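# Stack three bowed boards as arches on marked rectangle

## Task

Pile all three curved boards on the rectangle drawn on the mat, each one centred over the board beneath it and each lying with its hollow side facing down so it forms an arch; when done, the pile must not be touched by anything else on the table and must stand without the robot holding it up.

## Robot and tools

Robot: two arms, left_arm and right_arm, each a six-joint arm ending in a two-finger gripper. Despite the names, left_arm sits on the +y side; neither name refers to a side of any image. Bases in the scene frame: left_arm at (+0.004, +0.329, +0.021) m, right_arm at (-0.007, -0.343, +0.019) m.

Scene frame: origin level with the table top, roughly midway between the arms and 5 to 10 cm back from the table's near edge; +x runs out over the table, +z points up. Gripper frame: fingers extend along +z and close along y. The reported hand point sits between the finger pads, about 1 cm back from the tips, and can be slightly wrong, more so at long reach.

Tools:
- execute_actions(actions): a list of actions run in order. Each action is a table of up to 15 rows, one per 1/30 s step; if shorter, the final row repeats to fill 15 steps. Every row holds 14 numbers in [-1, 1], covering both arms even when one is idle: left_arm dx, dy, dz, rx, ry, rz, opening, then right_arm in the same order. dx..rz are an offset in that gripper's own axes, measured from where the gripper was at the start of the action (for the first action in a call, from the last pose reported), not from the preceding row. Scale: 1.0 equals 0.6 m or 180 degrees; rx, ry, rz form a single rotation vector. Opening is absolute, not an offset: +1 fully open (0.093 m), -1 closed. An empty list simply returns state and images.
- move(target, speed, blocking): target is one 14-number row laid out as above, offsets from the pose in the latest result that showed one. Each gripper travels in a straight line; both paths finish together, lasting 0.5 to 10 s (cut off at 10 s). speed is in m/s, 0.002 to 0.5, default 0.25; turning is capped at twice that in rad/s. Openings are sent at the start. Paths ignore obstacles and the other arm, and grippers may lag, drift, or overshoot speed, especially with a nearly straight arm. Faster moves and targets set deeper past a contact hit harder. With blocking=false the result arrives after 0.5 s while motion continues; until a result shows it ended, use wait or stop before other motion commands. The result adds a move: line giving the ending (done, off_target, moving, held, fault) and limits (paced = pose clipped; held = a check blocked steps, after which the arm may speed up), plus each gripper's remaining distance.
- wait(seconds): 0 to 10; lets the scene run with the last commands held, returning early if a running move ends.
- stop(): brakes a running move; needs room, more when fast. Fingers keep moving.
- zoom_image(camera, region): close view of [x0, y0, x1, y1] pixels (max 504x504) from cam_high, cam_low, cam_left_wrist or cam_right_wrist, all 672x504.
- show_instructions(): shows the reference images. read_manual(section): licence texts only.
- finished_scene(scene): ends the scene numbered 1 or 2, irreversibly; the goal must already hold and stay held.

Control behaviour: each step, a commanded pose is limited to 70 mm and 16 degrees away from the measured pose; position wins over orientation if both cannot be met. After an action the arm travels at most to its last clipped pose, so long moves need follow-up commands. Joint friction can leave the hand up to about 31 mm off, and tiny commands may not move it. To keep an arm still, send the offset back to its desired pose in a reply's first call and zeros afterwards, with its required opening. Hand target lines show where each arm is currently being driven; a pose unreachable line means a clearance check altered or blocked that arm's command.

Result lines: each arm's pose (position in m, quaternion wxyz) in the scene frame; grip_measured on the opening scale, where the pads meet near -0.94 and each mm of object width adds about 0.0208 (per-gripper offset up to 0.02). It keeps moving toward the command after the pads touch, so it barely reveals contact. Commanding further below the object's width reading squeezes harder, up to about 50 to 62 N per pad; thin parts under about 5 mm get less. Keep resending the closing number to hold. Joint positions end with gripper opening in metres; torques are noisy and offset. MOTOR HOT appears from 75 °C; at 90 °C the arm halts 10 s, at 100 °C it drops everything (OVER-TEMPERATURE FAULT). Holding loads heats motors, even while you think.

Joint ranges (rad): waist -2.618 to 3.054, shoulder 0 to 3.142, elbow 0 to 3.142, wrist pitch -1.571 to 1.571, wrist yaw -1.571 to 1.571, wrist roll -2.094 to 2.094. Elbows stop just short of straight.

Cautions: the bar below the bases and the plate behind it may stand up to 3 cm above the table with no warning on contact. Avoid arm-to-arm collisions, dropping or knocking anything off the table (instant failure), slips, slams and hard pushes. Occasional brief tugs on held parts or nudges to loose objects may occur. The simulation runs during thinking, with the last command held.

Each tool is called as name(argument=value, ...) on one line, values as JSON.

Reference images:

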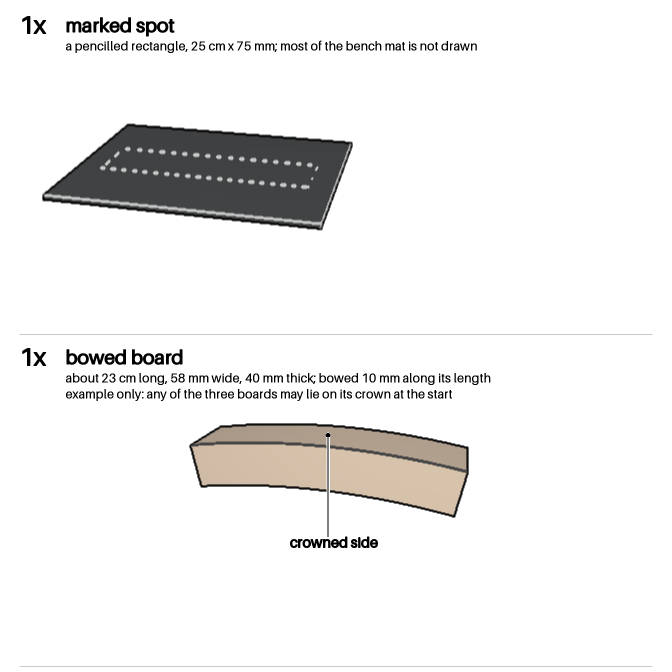

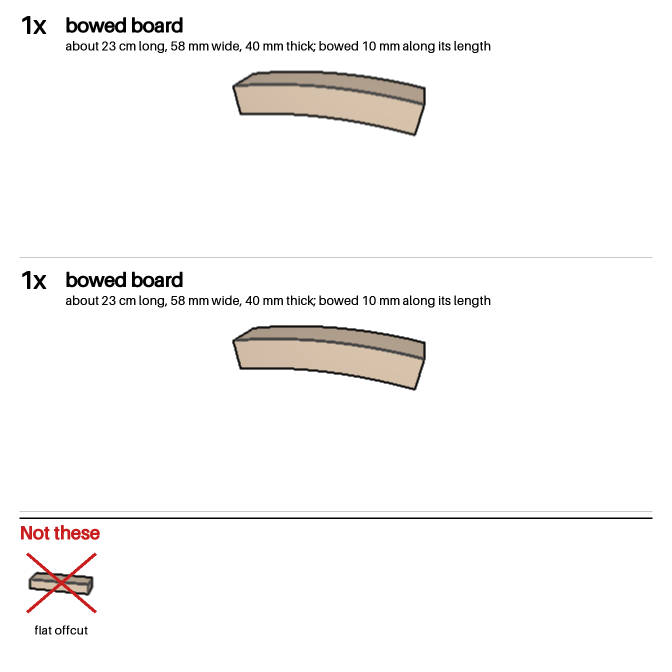

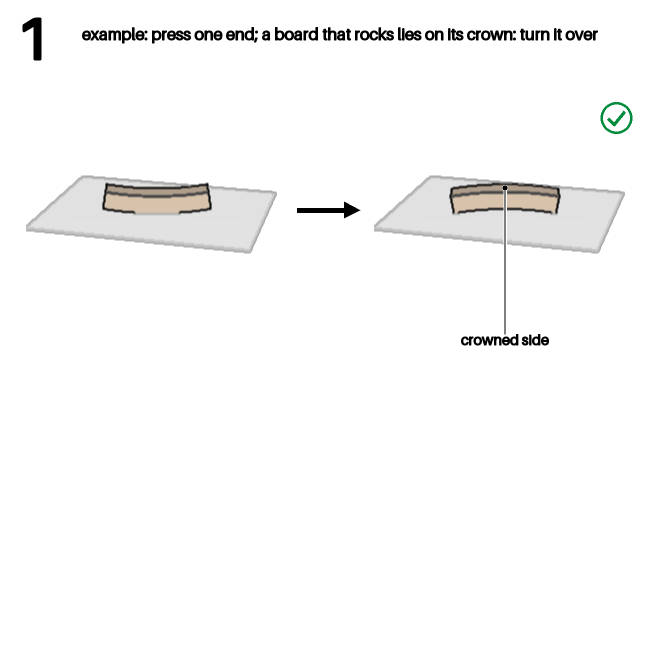

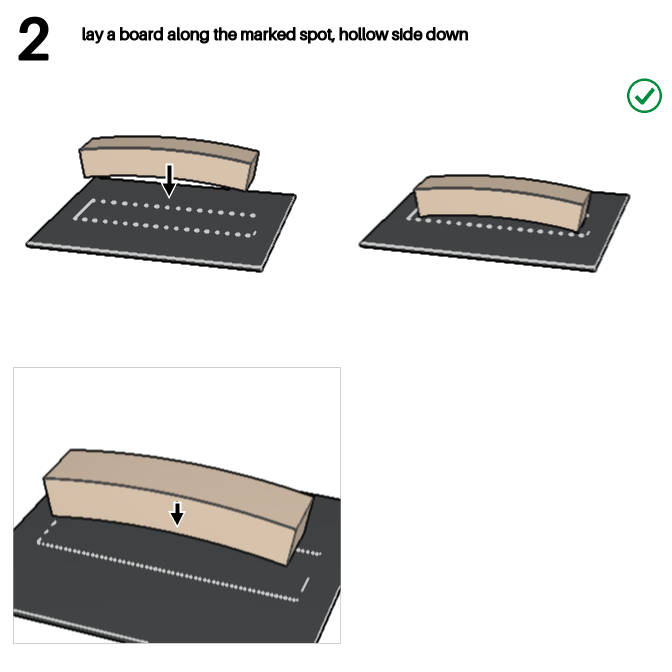

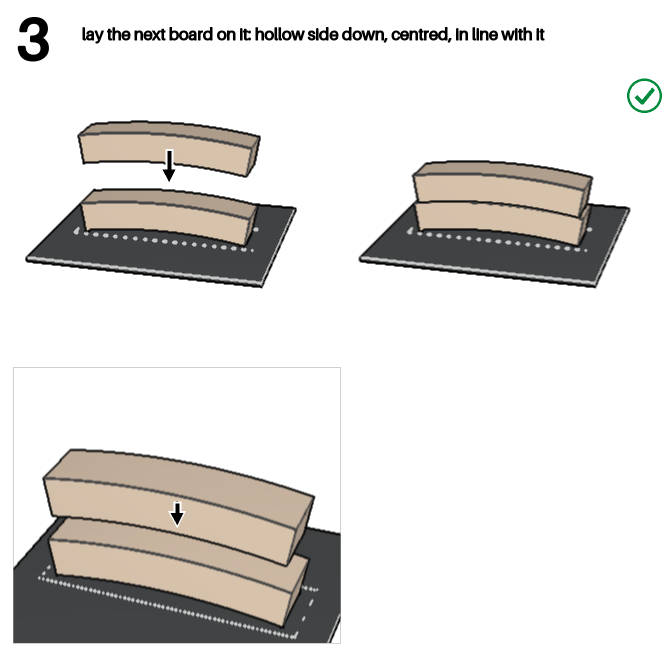

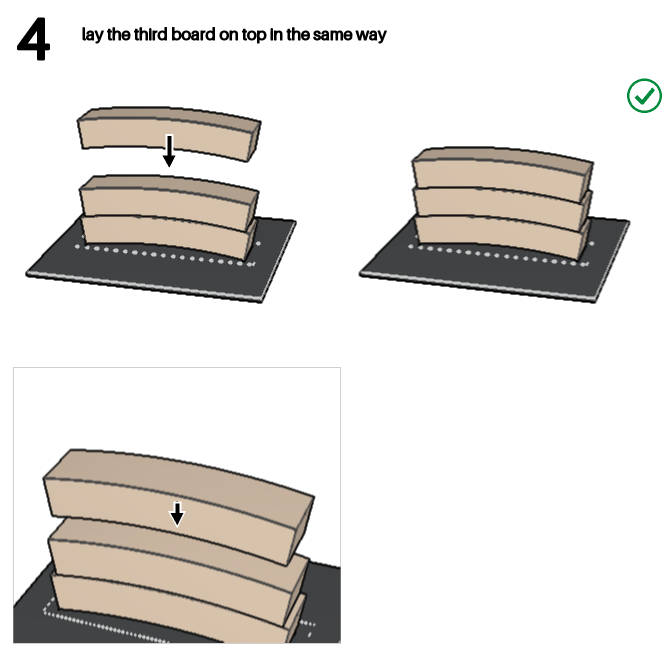

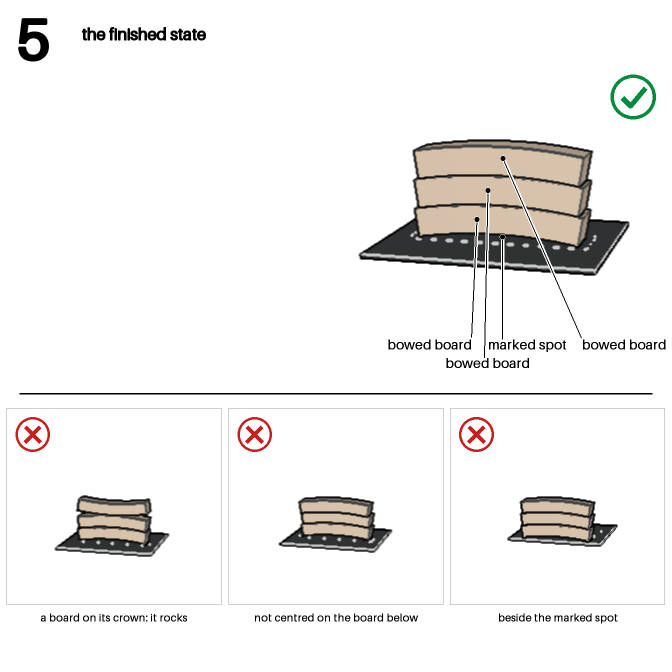

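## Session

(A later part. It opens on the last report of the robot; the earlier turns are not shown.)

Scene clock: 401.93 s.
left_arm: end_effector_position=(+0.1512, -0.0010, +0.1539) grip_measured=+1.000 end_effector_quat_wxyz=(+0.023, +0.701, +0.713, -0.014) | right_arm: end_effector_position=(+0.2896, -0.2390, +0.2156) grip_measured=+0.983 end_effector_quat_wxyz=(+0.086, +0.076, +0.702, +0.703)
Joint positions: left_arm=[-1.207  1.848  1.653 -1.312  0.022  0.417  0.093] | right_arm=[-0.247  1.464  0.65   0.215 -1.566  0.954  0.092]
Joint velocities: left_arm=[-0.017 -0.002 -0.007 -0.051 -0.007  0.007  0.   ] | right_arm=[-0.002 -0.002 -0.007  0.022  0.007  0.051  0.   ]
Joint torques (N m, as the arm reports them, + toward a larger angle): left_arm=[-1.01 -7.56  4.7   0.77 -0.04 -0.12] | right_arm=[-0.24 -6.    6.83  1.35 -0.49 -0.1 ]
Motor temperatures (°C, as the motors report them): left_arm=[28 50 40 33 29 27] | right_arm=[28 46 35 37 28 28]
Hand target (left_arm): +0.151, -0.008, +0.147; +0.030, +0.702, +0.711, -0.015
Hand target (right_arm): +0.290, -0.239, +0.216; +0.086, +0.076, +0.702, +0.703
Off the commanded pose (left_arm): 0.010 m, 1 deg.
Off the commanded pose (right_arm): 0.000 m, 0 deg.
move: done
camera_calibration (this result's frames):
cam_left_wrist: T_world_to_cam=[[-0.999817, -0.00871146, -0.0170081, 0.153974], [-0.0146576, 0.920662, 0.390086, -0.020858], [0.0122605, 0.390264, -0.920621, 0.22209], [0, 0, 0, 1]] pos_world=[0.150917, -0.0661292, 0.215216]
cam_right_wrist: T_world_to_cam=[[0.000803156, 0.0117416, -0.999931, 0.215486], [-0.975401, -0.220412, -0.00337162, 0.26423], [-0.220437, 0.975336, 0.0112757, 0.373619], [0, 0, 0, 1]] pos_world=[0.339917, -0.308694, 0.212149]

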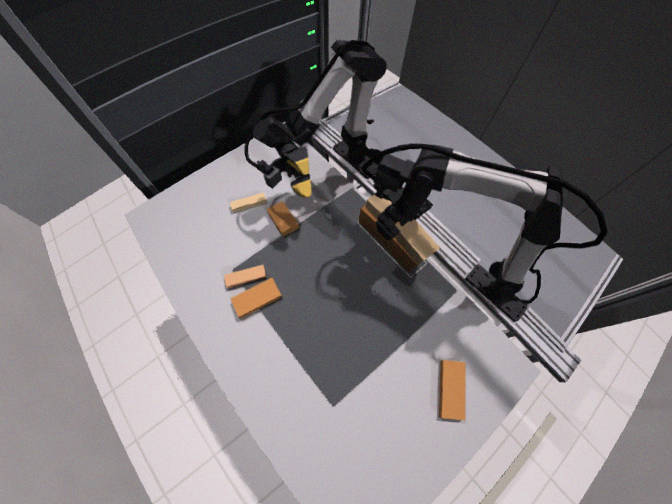

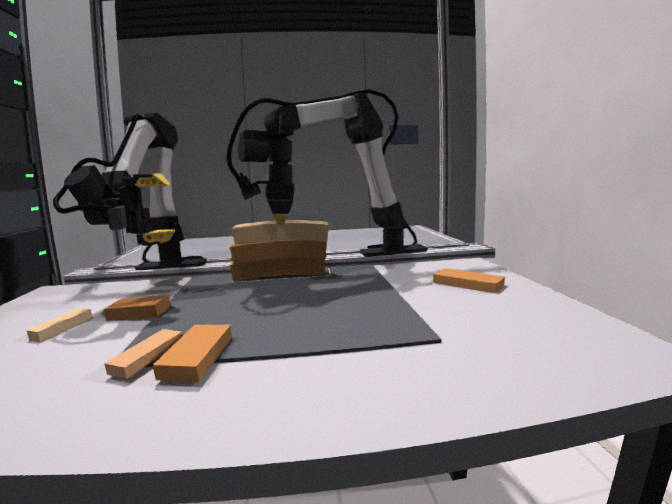

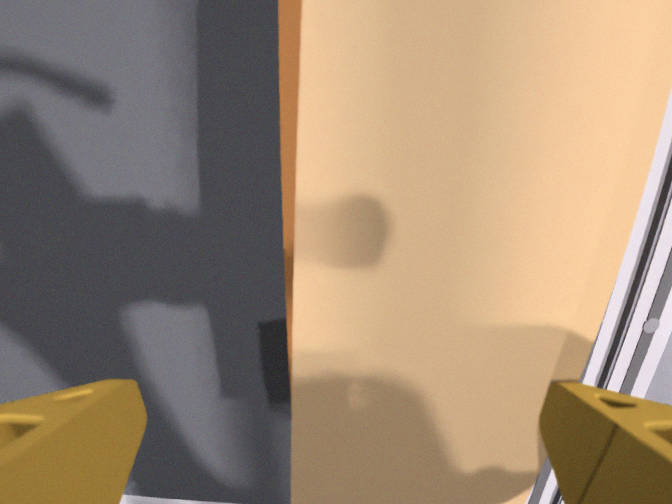

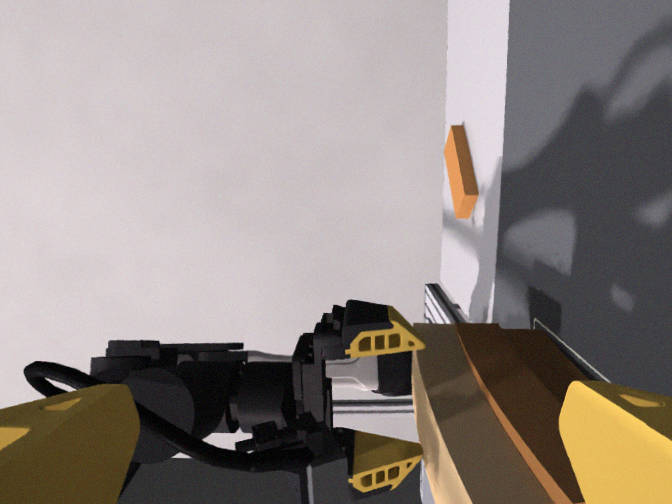

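move(target=[0,-0.03,-0.005,0,0,0,1,0,0,0,0,0,0,1], speed=0.05)

move(target=[-0.01,0,0.055,0,0,0,1,0,0,0,0,0,0,1], speed=0.05)

Scene clock: 404.67 s.
left_arm: end_effector_position=(+0.1382, -0.0061, +0.1537) grip_measured=+1.000 end_effector_quat_wxyz=(+0.021, +0.701, +0.713, -0.014) | right_arm: end_effector_position=(+0.2896, -0.2390, +0.2156) grip_measured=+0.983 end_effector_quat_wxyz=(+0.086, +0.076, +0.702, +0.703)
Joint positions: left_arm=[-1.247  1.848  1.653 -1.314  0.021  0.377  0.093] | right_arm=[-0.247  1.464  0.65   0.215 -1.566  0.954  0.092]
Joint velocities: left_arm=[ 0.007 -0.007 -0.002  0.007  0.037 -0.022  0.   ] | right_arm=[-0.022  0.012 -0.007 -0.066  0.007  0.051 -0.   ]
Joint torques (N m, as the arm reports them, + toward a larger angle): left_arm=[ -0.58 -10.27   4.51   0.45  -0.07  -0.06] | right_arm=[-0.17 -6.09  6.75  1.33 -0.5  -0.07]
Motor temperatures (°C, as the motors report them): left_arm=[28 50 40 33 29 27] | right_arm=[28 46 35 37 28 28]
Hand target (left_arm): +0.133, -0.001, +0.156; +0.023, +0.701, +0.713, -0.014
Hand target (right_arm): +0.290, -0.239, +0.216; +0.086, +0.076, +0.702, +0.703
Off the commanded pose (left_arm): 0.008 m, 0 deg.
Off the commanded pose (right_arm): 0.000 m, 0 deg.
move: done
camera_calibration (this result's frames):
cam_left_wrist: T_world_to_cam=[[-0.999848, -0.00909406, -0.0148636, 0.140651], [-0.0141899, 0.920012, 0.391634, -0.0165433], [0.0101131, 0.391785, -0.920001, 0.224299], [0, 0, 0, 1]] pos_world=[0.138127, -0.0713778, 0.214925]
cam_right_wrist: T_world_to_cam=[[0.000803156, 0.0117416, -0.999931, 0.215486], [-0.975401, -0.220412, -0.00337162, 0.26423], [-0.220437, 0.975336, 0.0112757, 0.373619], [0, 0, 0, 1]] pos_world=[0.339917, -0.308694, 0.212149]

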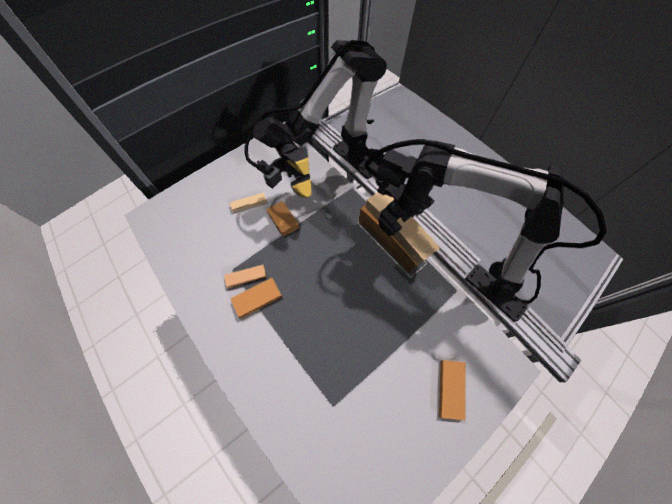

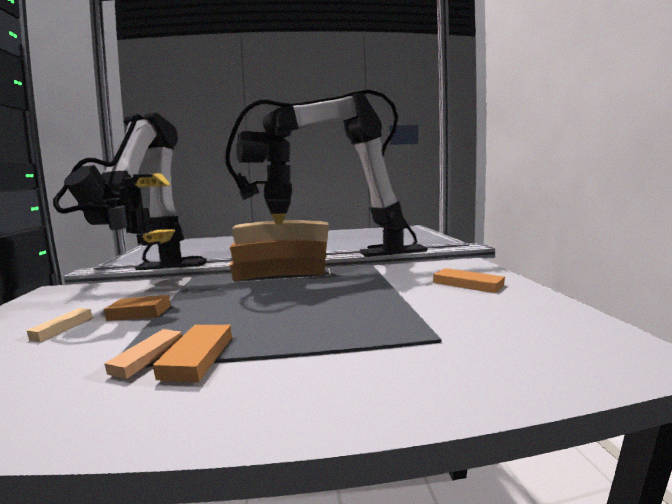

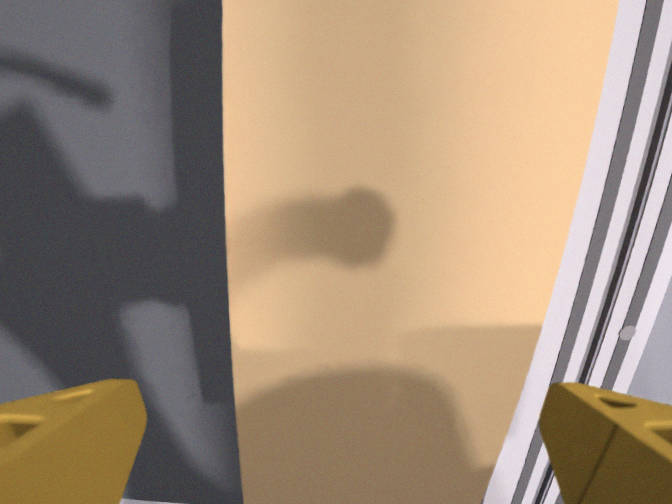

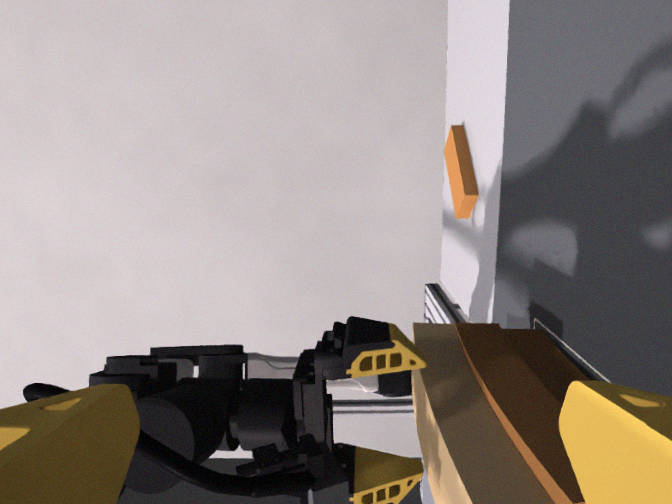

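Scene clock: 405.77 s.
left_arm: end_effector_position=(+0.1409, -0.0116, +0.1274) grip_measured=+1.000 end_effector_quat_wxyz=(+0.021, +0.700, +0.714, -0.014) | right_arm: end_effector_position=(+0.2896, -0.2390, +0.2156) grip_measured=+0.983 end_effector_quat_wxyz=(+0.086, +0.076, +0.702, +0.703)
Joint positions: left_arm=[-1.247  1.874  1.581 -1.217  0.021  0.374  0.093] | right_arm=[-0.247  1.464  0.65   0.215 -1.566  0.954  0.092]
Joint velocities: left_arm=[-0.017 -0.017  0.002  0.037 -0.007 -0.037  0.   ] | right_arm=[-0.017  0.007 -0.007 -0.022 -0.081  0.007  0.002]
Joint torques (N m, as the arm reports them, + toward a larger angle): left_arm=[-0.67 -8.06  4.94  0.58  0.02 -0.15] | right_arm=[-0.18 -6.13  6.65  1.39 -0.53 -0.06]
Motor temperatures (°C, as the motors report them): left_arm=[28 50 40 33 29 27] | right_arm=[28 46 35 37 28 28]
Hand target (left_arm): +0.139, -0.014, +0.121; +0.021, +0.701, +0.713, -0.014
Hand target (right_arm): +0.290, -0.239, +0.216; +0.086, +0.076, +0.702, +0.703
Off the commanded pose (left_arm): 0.007 m, 0 deg.
Off the commanded pose (right_arm): 0.000 m, 0 deg.
move: done
camera_calibration (this result's frames):
cam_left_wrist: T_world_to_cam=[[-0.999816, -0.0121427, -0.0148533, 0.142787], [-0.0169876, 0.920115, 0.391281, -0.000716551], [0.00891558, 0.391461, -0.920152, 0.202413], [0, 0, 0, 1]] pos_world=[0.140944, -0.0768435, 0.188651]
cam_right_wrist: T_world_to_cam=[[0.000803156, 0.0117416, -0.999931, 0.215486], [-0.975401, -0.220412, -0.00337162, 0.26423], [-0.220437, 0.975336, 0.0112757, 0.373619], [0, 0, 0, 1]] pos_world=[0.339917, -0.308694, 0.212149]

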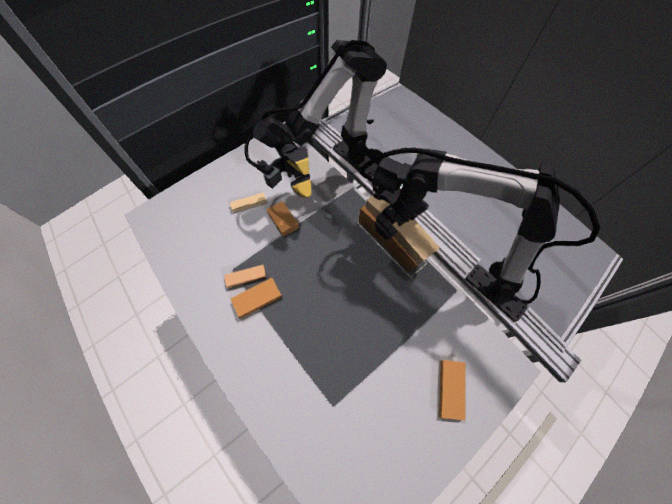

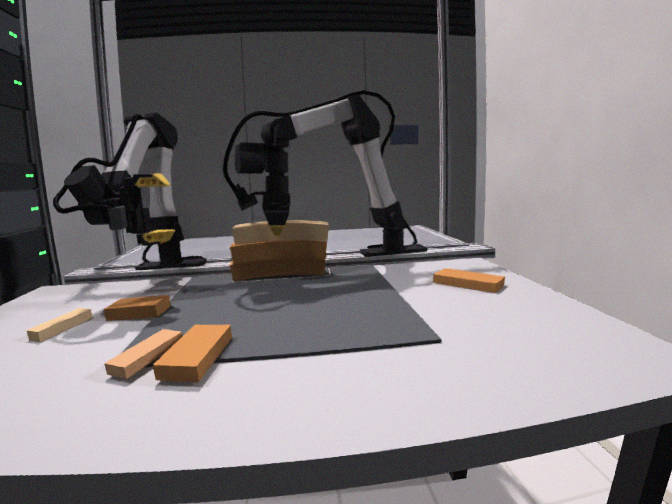

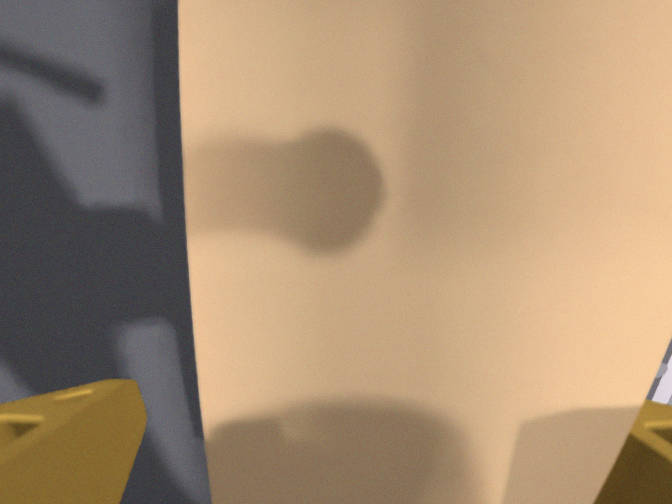

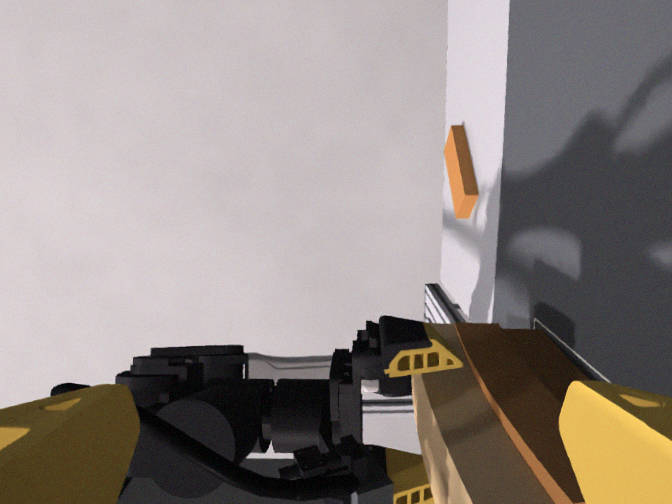

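execute_actions(actions=[[[0,-0.008,0,0,0,0,-0.2,0,0,0,0,0,0,1]],[[0,0,0,0,0,0,-0.2,0,0,0,0,0,0,1]],[[-0.03,0,-0.04,0,-0.01,0,-0.2,0,0,0,0,0,0,1]],[[-0.02,0,-0.02,0,-0.01,0,-0.2,0,0,0,0,0,0,1]]])

zoom_image(camera="cam_low", region=[200,190,360,300])

zoom_image(camera="cam_high", region=[330,170,470,300])

Scene clock: 411.03 s.
left_arm: end_effector_position=(+0.1435, -0.0279, +0.1387) grip_measured=+0.286 end_effector_quat_wxyz=(+0.020, +0.697, +0.717, -0.019) | right_arm: end_effector_position=(+0.2896, -0.2390, +0.2156) grip_measured=+0.983 end_effector_quat_wxyz=(+0.086, +0.076, +0.702, +0.703)
Joint positions: left_arm=[-1.252  1.935  1.709 -1.282  0.03   0.36   0.059] | right_arm=[-0.247  1.464  0.65   0.215 -1.566  0.954  0.092]
Joint velocities: left_arm=[-0.007 -0.012 -0.007 -0.007 -0.007 -0.081 -0.   ] | right_arm=[-0.002  0.007  0.012  0.037  0.022 -0.066  0.   ]
Joint torques (N m, as the arm reports them, + toward a larger angle): left_arm=[-0.55 -9.69  8.85  0.33  0.01 -0.13] | right_arm=[-0.17 -5.96  6.75  1.36 -0.54 -0.06]
Motor temperatures (°C, as the motors report them): left_arm=[28 50 40 33 29 27] | right_arm=[28 45 35 37 28 28]
Hand target (left_arm): +0.143, -0.035, +0.153; +0.036, +0.697, +0.716, -0.030
Hand target (right_arm): +0.290, -0.239, +0.216; +0.086, +0.076, +0.702, +0.703
Off the commanded pose (left_arm): 0.016 m, 2 deg.
Off the commanded pose (right_arm): 0.000 m, 0 deg.
camera_calibration (this result's frames):
cam_left_wrist: T_world_to_cam=[[-0.999785, -0.0197176, -0.00645673, 0.144044], [-0.0206798, 0.921846, 0.387005, 0.0110055], [-0.0016787, 0.387055, -0.922055, 0.220807], [0, 0, 0, 1]] pos_world=[0.144612, -0.0927694, 0.200267]
cam_right_wrist: T_world_to_cam=[[0.000803156, 0.0117416, -0.999931, 0.215486], [-0.975401, -0.220412, -0.00337162, 0.26423], [-0.220437, 0.975336, 0.0112757, 0.373619], [0, 0, 0, 1]] pos_world=[0.339917, -0.308694, 0.212149]

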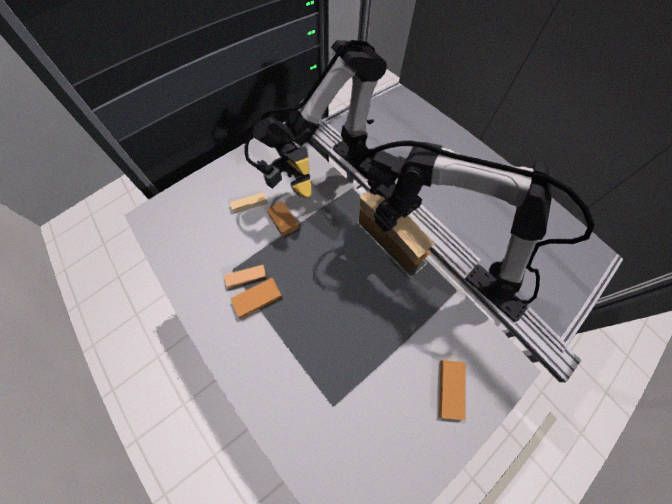

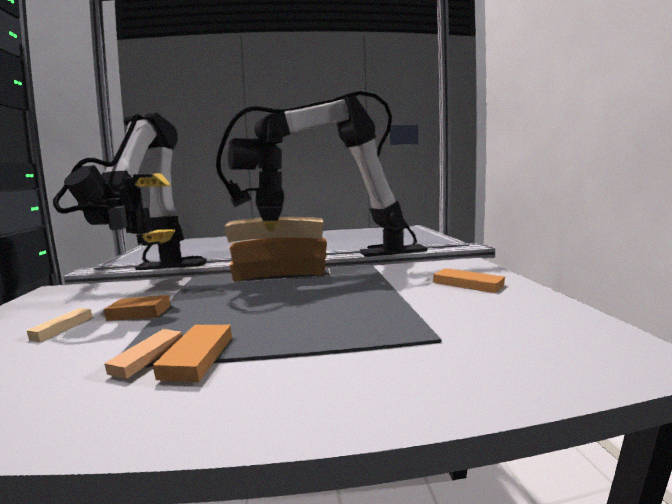

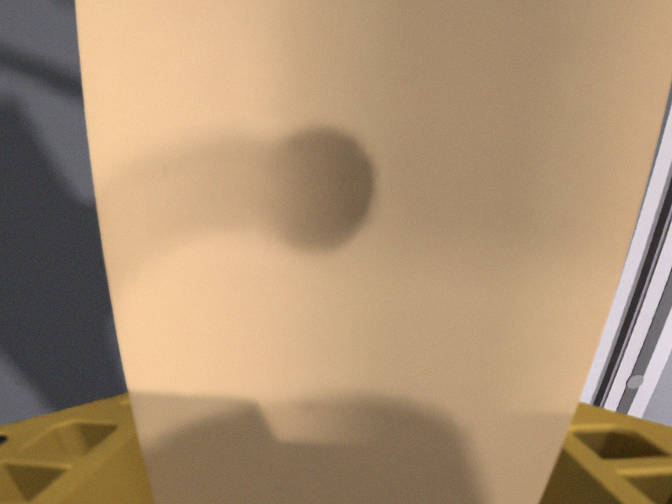

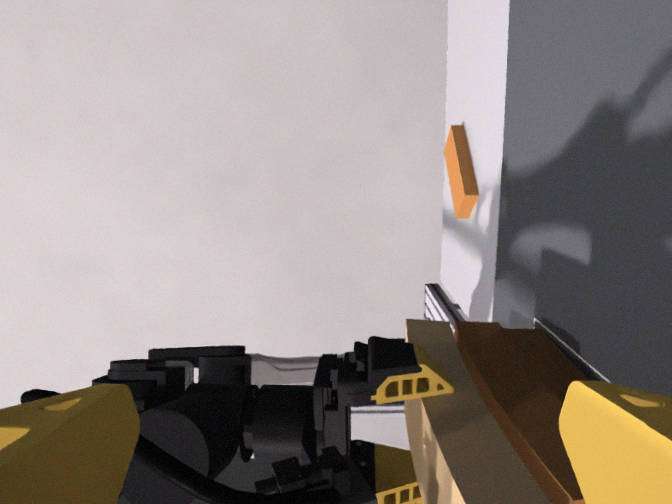

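Region (200, 190, 360, 300) of cam_low's 672x504 image, scaled by 3.150, with more detail than that image has; it fills the top 346 rows of this view, and the rest is white.

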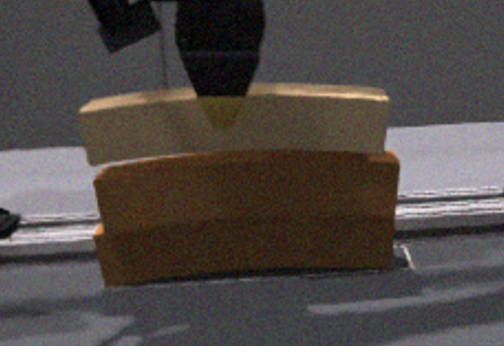

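Region (330, 170, 470, 300) of cam_high's 672x504 image, scaled by 3.600, with more detail than that image has; it fills the top 468 rows of this view, and the rest is white.

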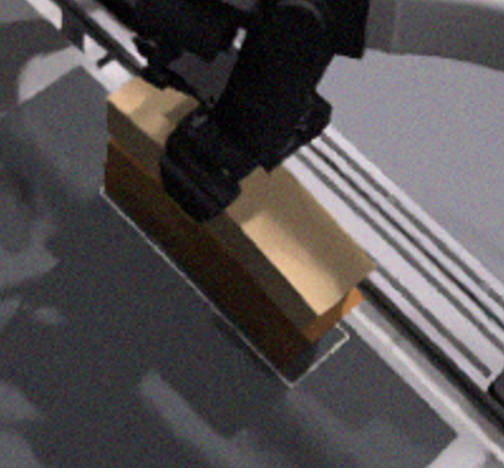

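move(target=[0.016,-0.004,0.008,0,0,0,-0.2,0,0,0,0,0,0,1], speed=0.03)

zoom_image(camera="cam_low", region=[200,190,360,300])

zoom_image(camera="cam_high", region=[330,170,470,300])

Scene clock: 414.17 s.
left_arm: end_effector_position=(+0.1409, -0.0208, +0.1280) grip_measured=+0.286 end_effector_quat_wxyz=(+0.012, +0.697, +0.717, -0.015) | right_arm: end_effector_position=(+0.2896, -0.2390, +0.2156) grip_measured=+0.983 end_effector_quat_wxyz=(+0.086, +0.076, +0.702, +0.703)
Joint positions: left_arm=[-1.252  1.923  1.651 -1.254  0.029  0.361  0.059] | right_arm=[-0.247  1.464  0.65   0.215 -1.566  0.954  0.092]
Joint velocities: left_arm=[-0.012 -0.022  0.007  0.022 -0.051 -0.007 -0.001] | right_arm=[-0.002 -0.012 -0.022 -0.022 -0.022  0.037 -0.001]
Joint torques (N m, as the arm reports them, + toward a larger angle): left_arm=[  0.19 -10.67   4.86   0.45  -0.09  -0.02] | right_arm=[-0.15 -6.05  6.74  1.35 -0.46 -0.08]
Motor temperatures (°C, as the motors report them): left_arm=[28 51 41 33 29 27] | right_arm=[28 45 35 37 28 28]
Hand target (left_arm): +0.141, -0.019, +0.133; +0.020, +0.697, +0.717, -0.019
Hand target (right_arm): +0.290, -0.239, +0.216; +0.086, +0.076, +0.702, +0.703
Off the commanded pose (left_arm): 0.006 m, 1 deg.
Off the commanded pose (right_arm): 0.000 m, 0 deg.
move: done
camera_calibration (this result's frames):
cam_left_wrist: T_world_to_cam=[[-0.999809, -0.0195216, -0.000423823, 0.140704], [-0.0180347, 0.914902, 0.403272, 0.00596211], [-0.00748477, 0.403203, -0.91508, 0.208406], [0, 0, 0, 1]] pos_world=[0.142345, -0.0867381, 0.188364]
cam_right_wrist: T_world_to_cam=[[0.000803156, 0.0117416, -0.999931, 0.215486], [-0.975401, -0.220412, -0.00337162, 0.26423], [-0.220437, 0.975336, 0.0112757, 0.373619], [0, 0, 0, 1]] pos_world=[0.339917, -0.308694, 0.212149]

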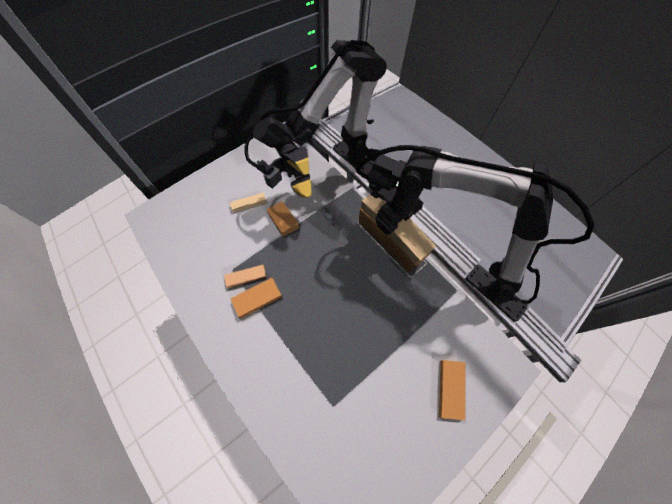

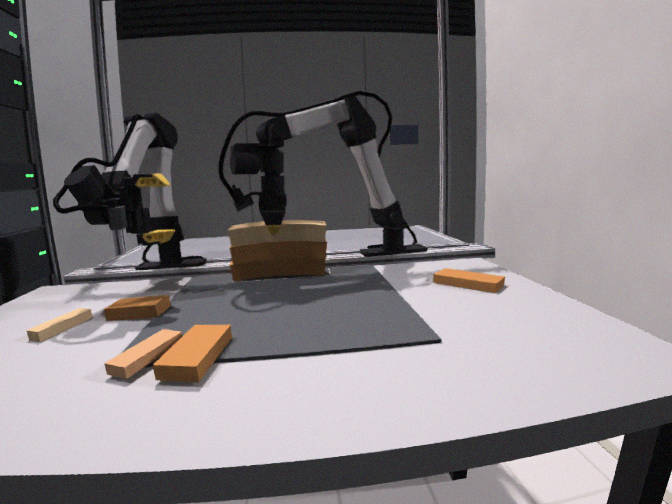

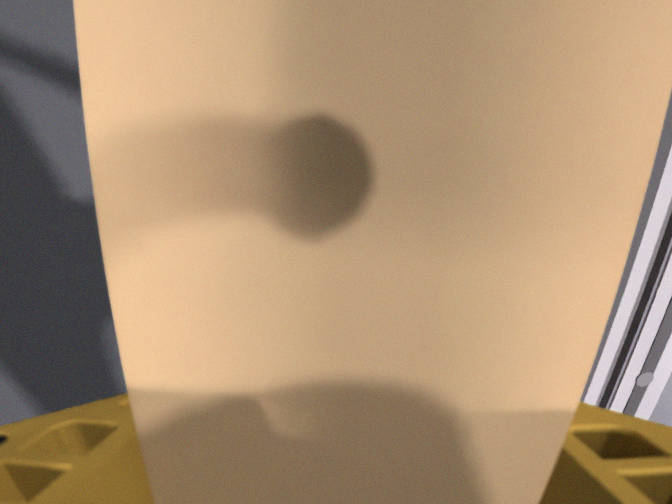

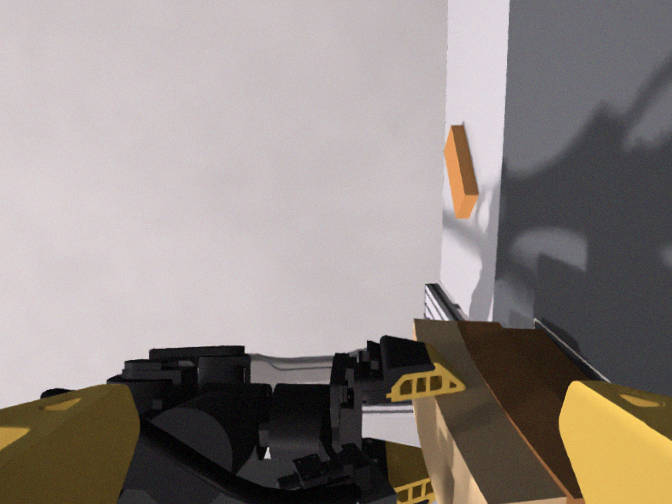

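Region (200, 190, 360, 300) of cam_low's 672x504 image, scaled by 3.150, with more detail than that image has; it fills the top 346 rows of this view, and the rest is white.

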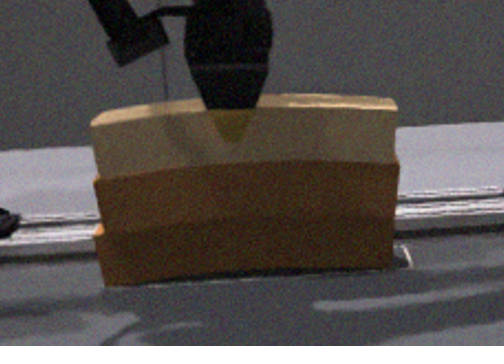

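Region (330, 170, 470, 300) of cam_high's 672x504 image, scaled by 3.600, with more detail than that image has; it fills the top 468 rows of this view, and the rest is white.

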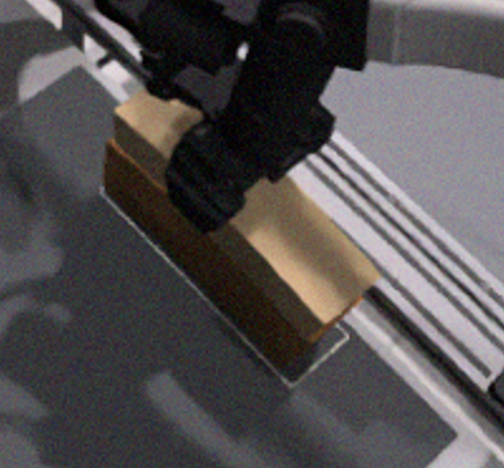

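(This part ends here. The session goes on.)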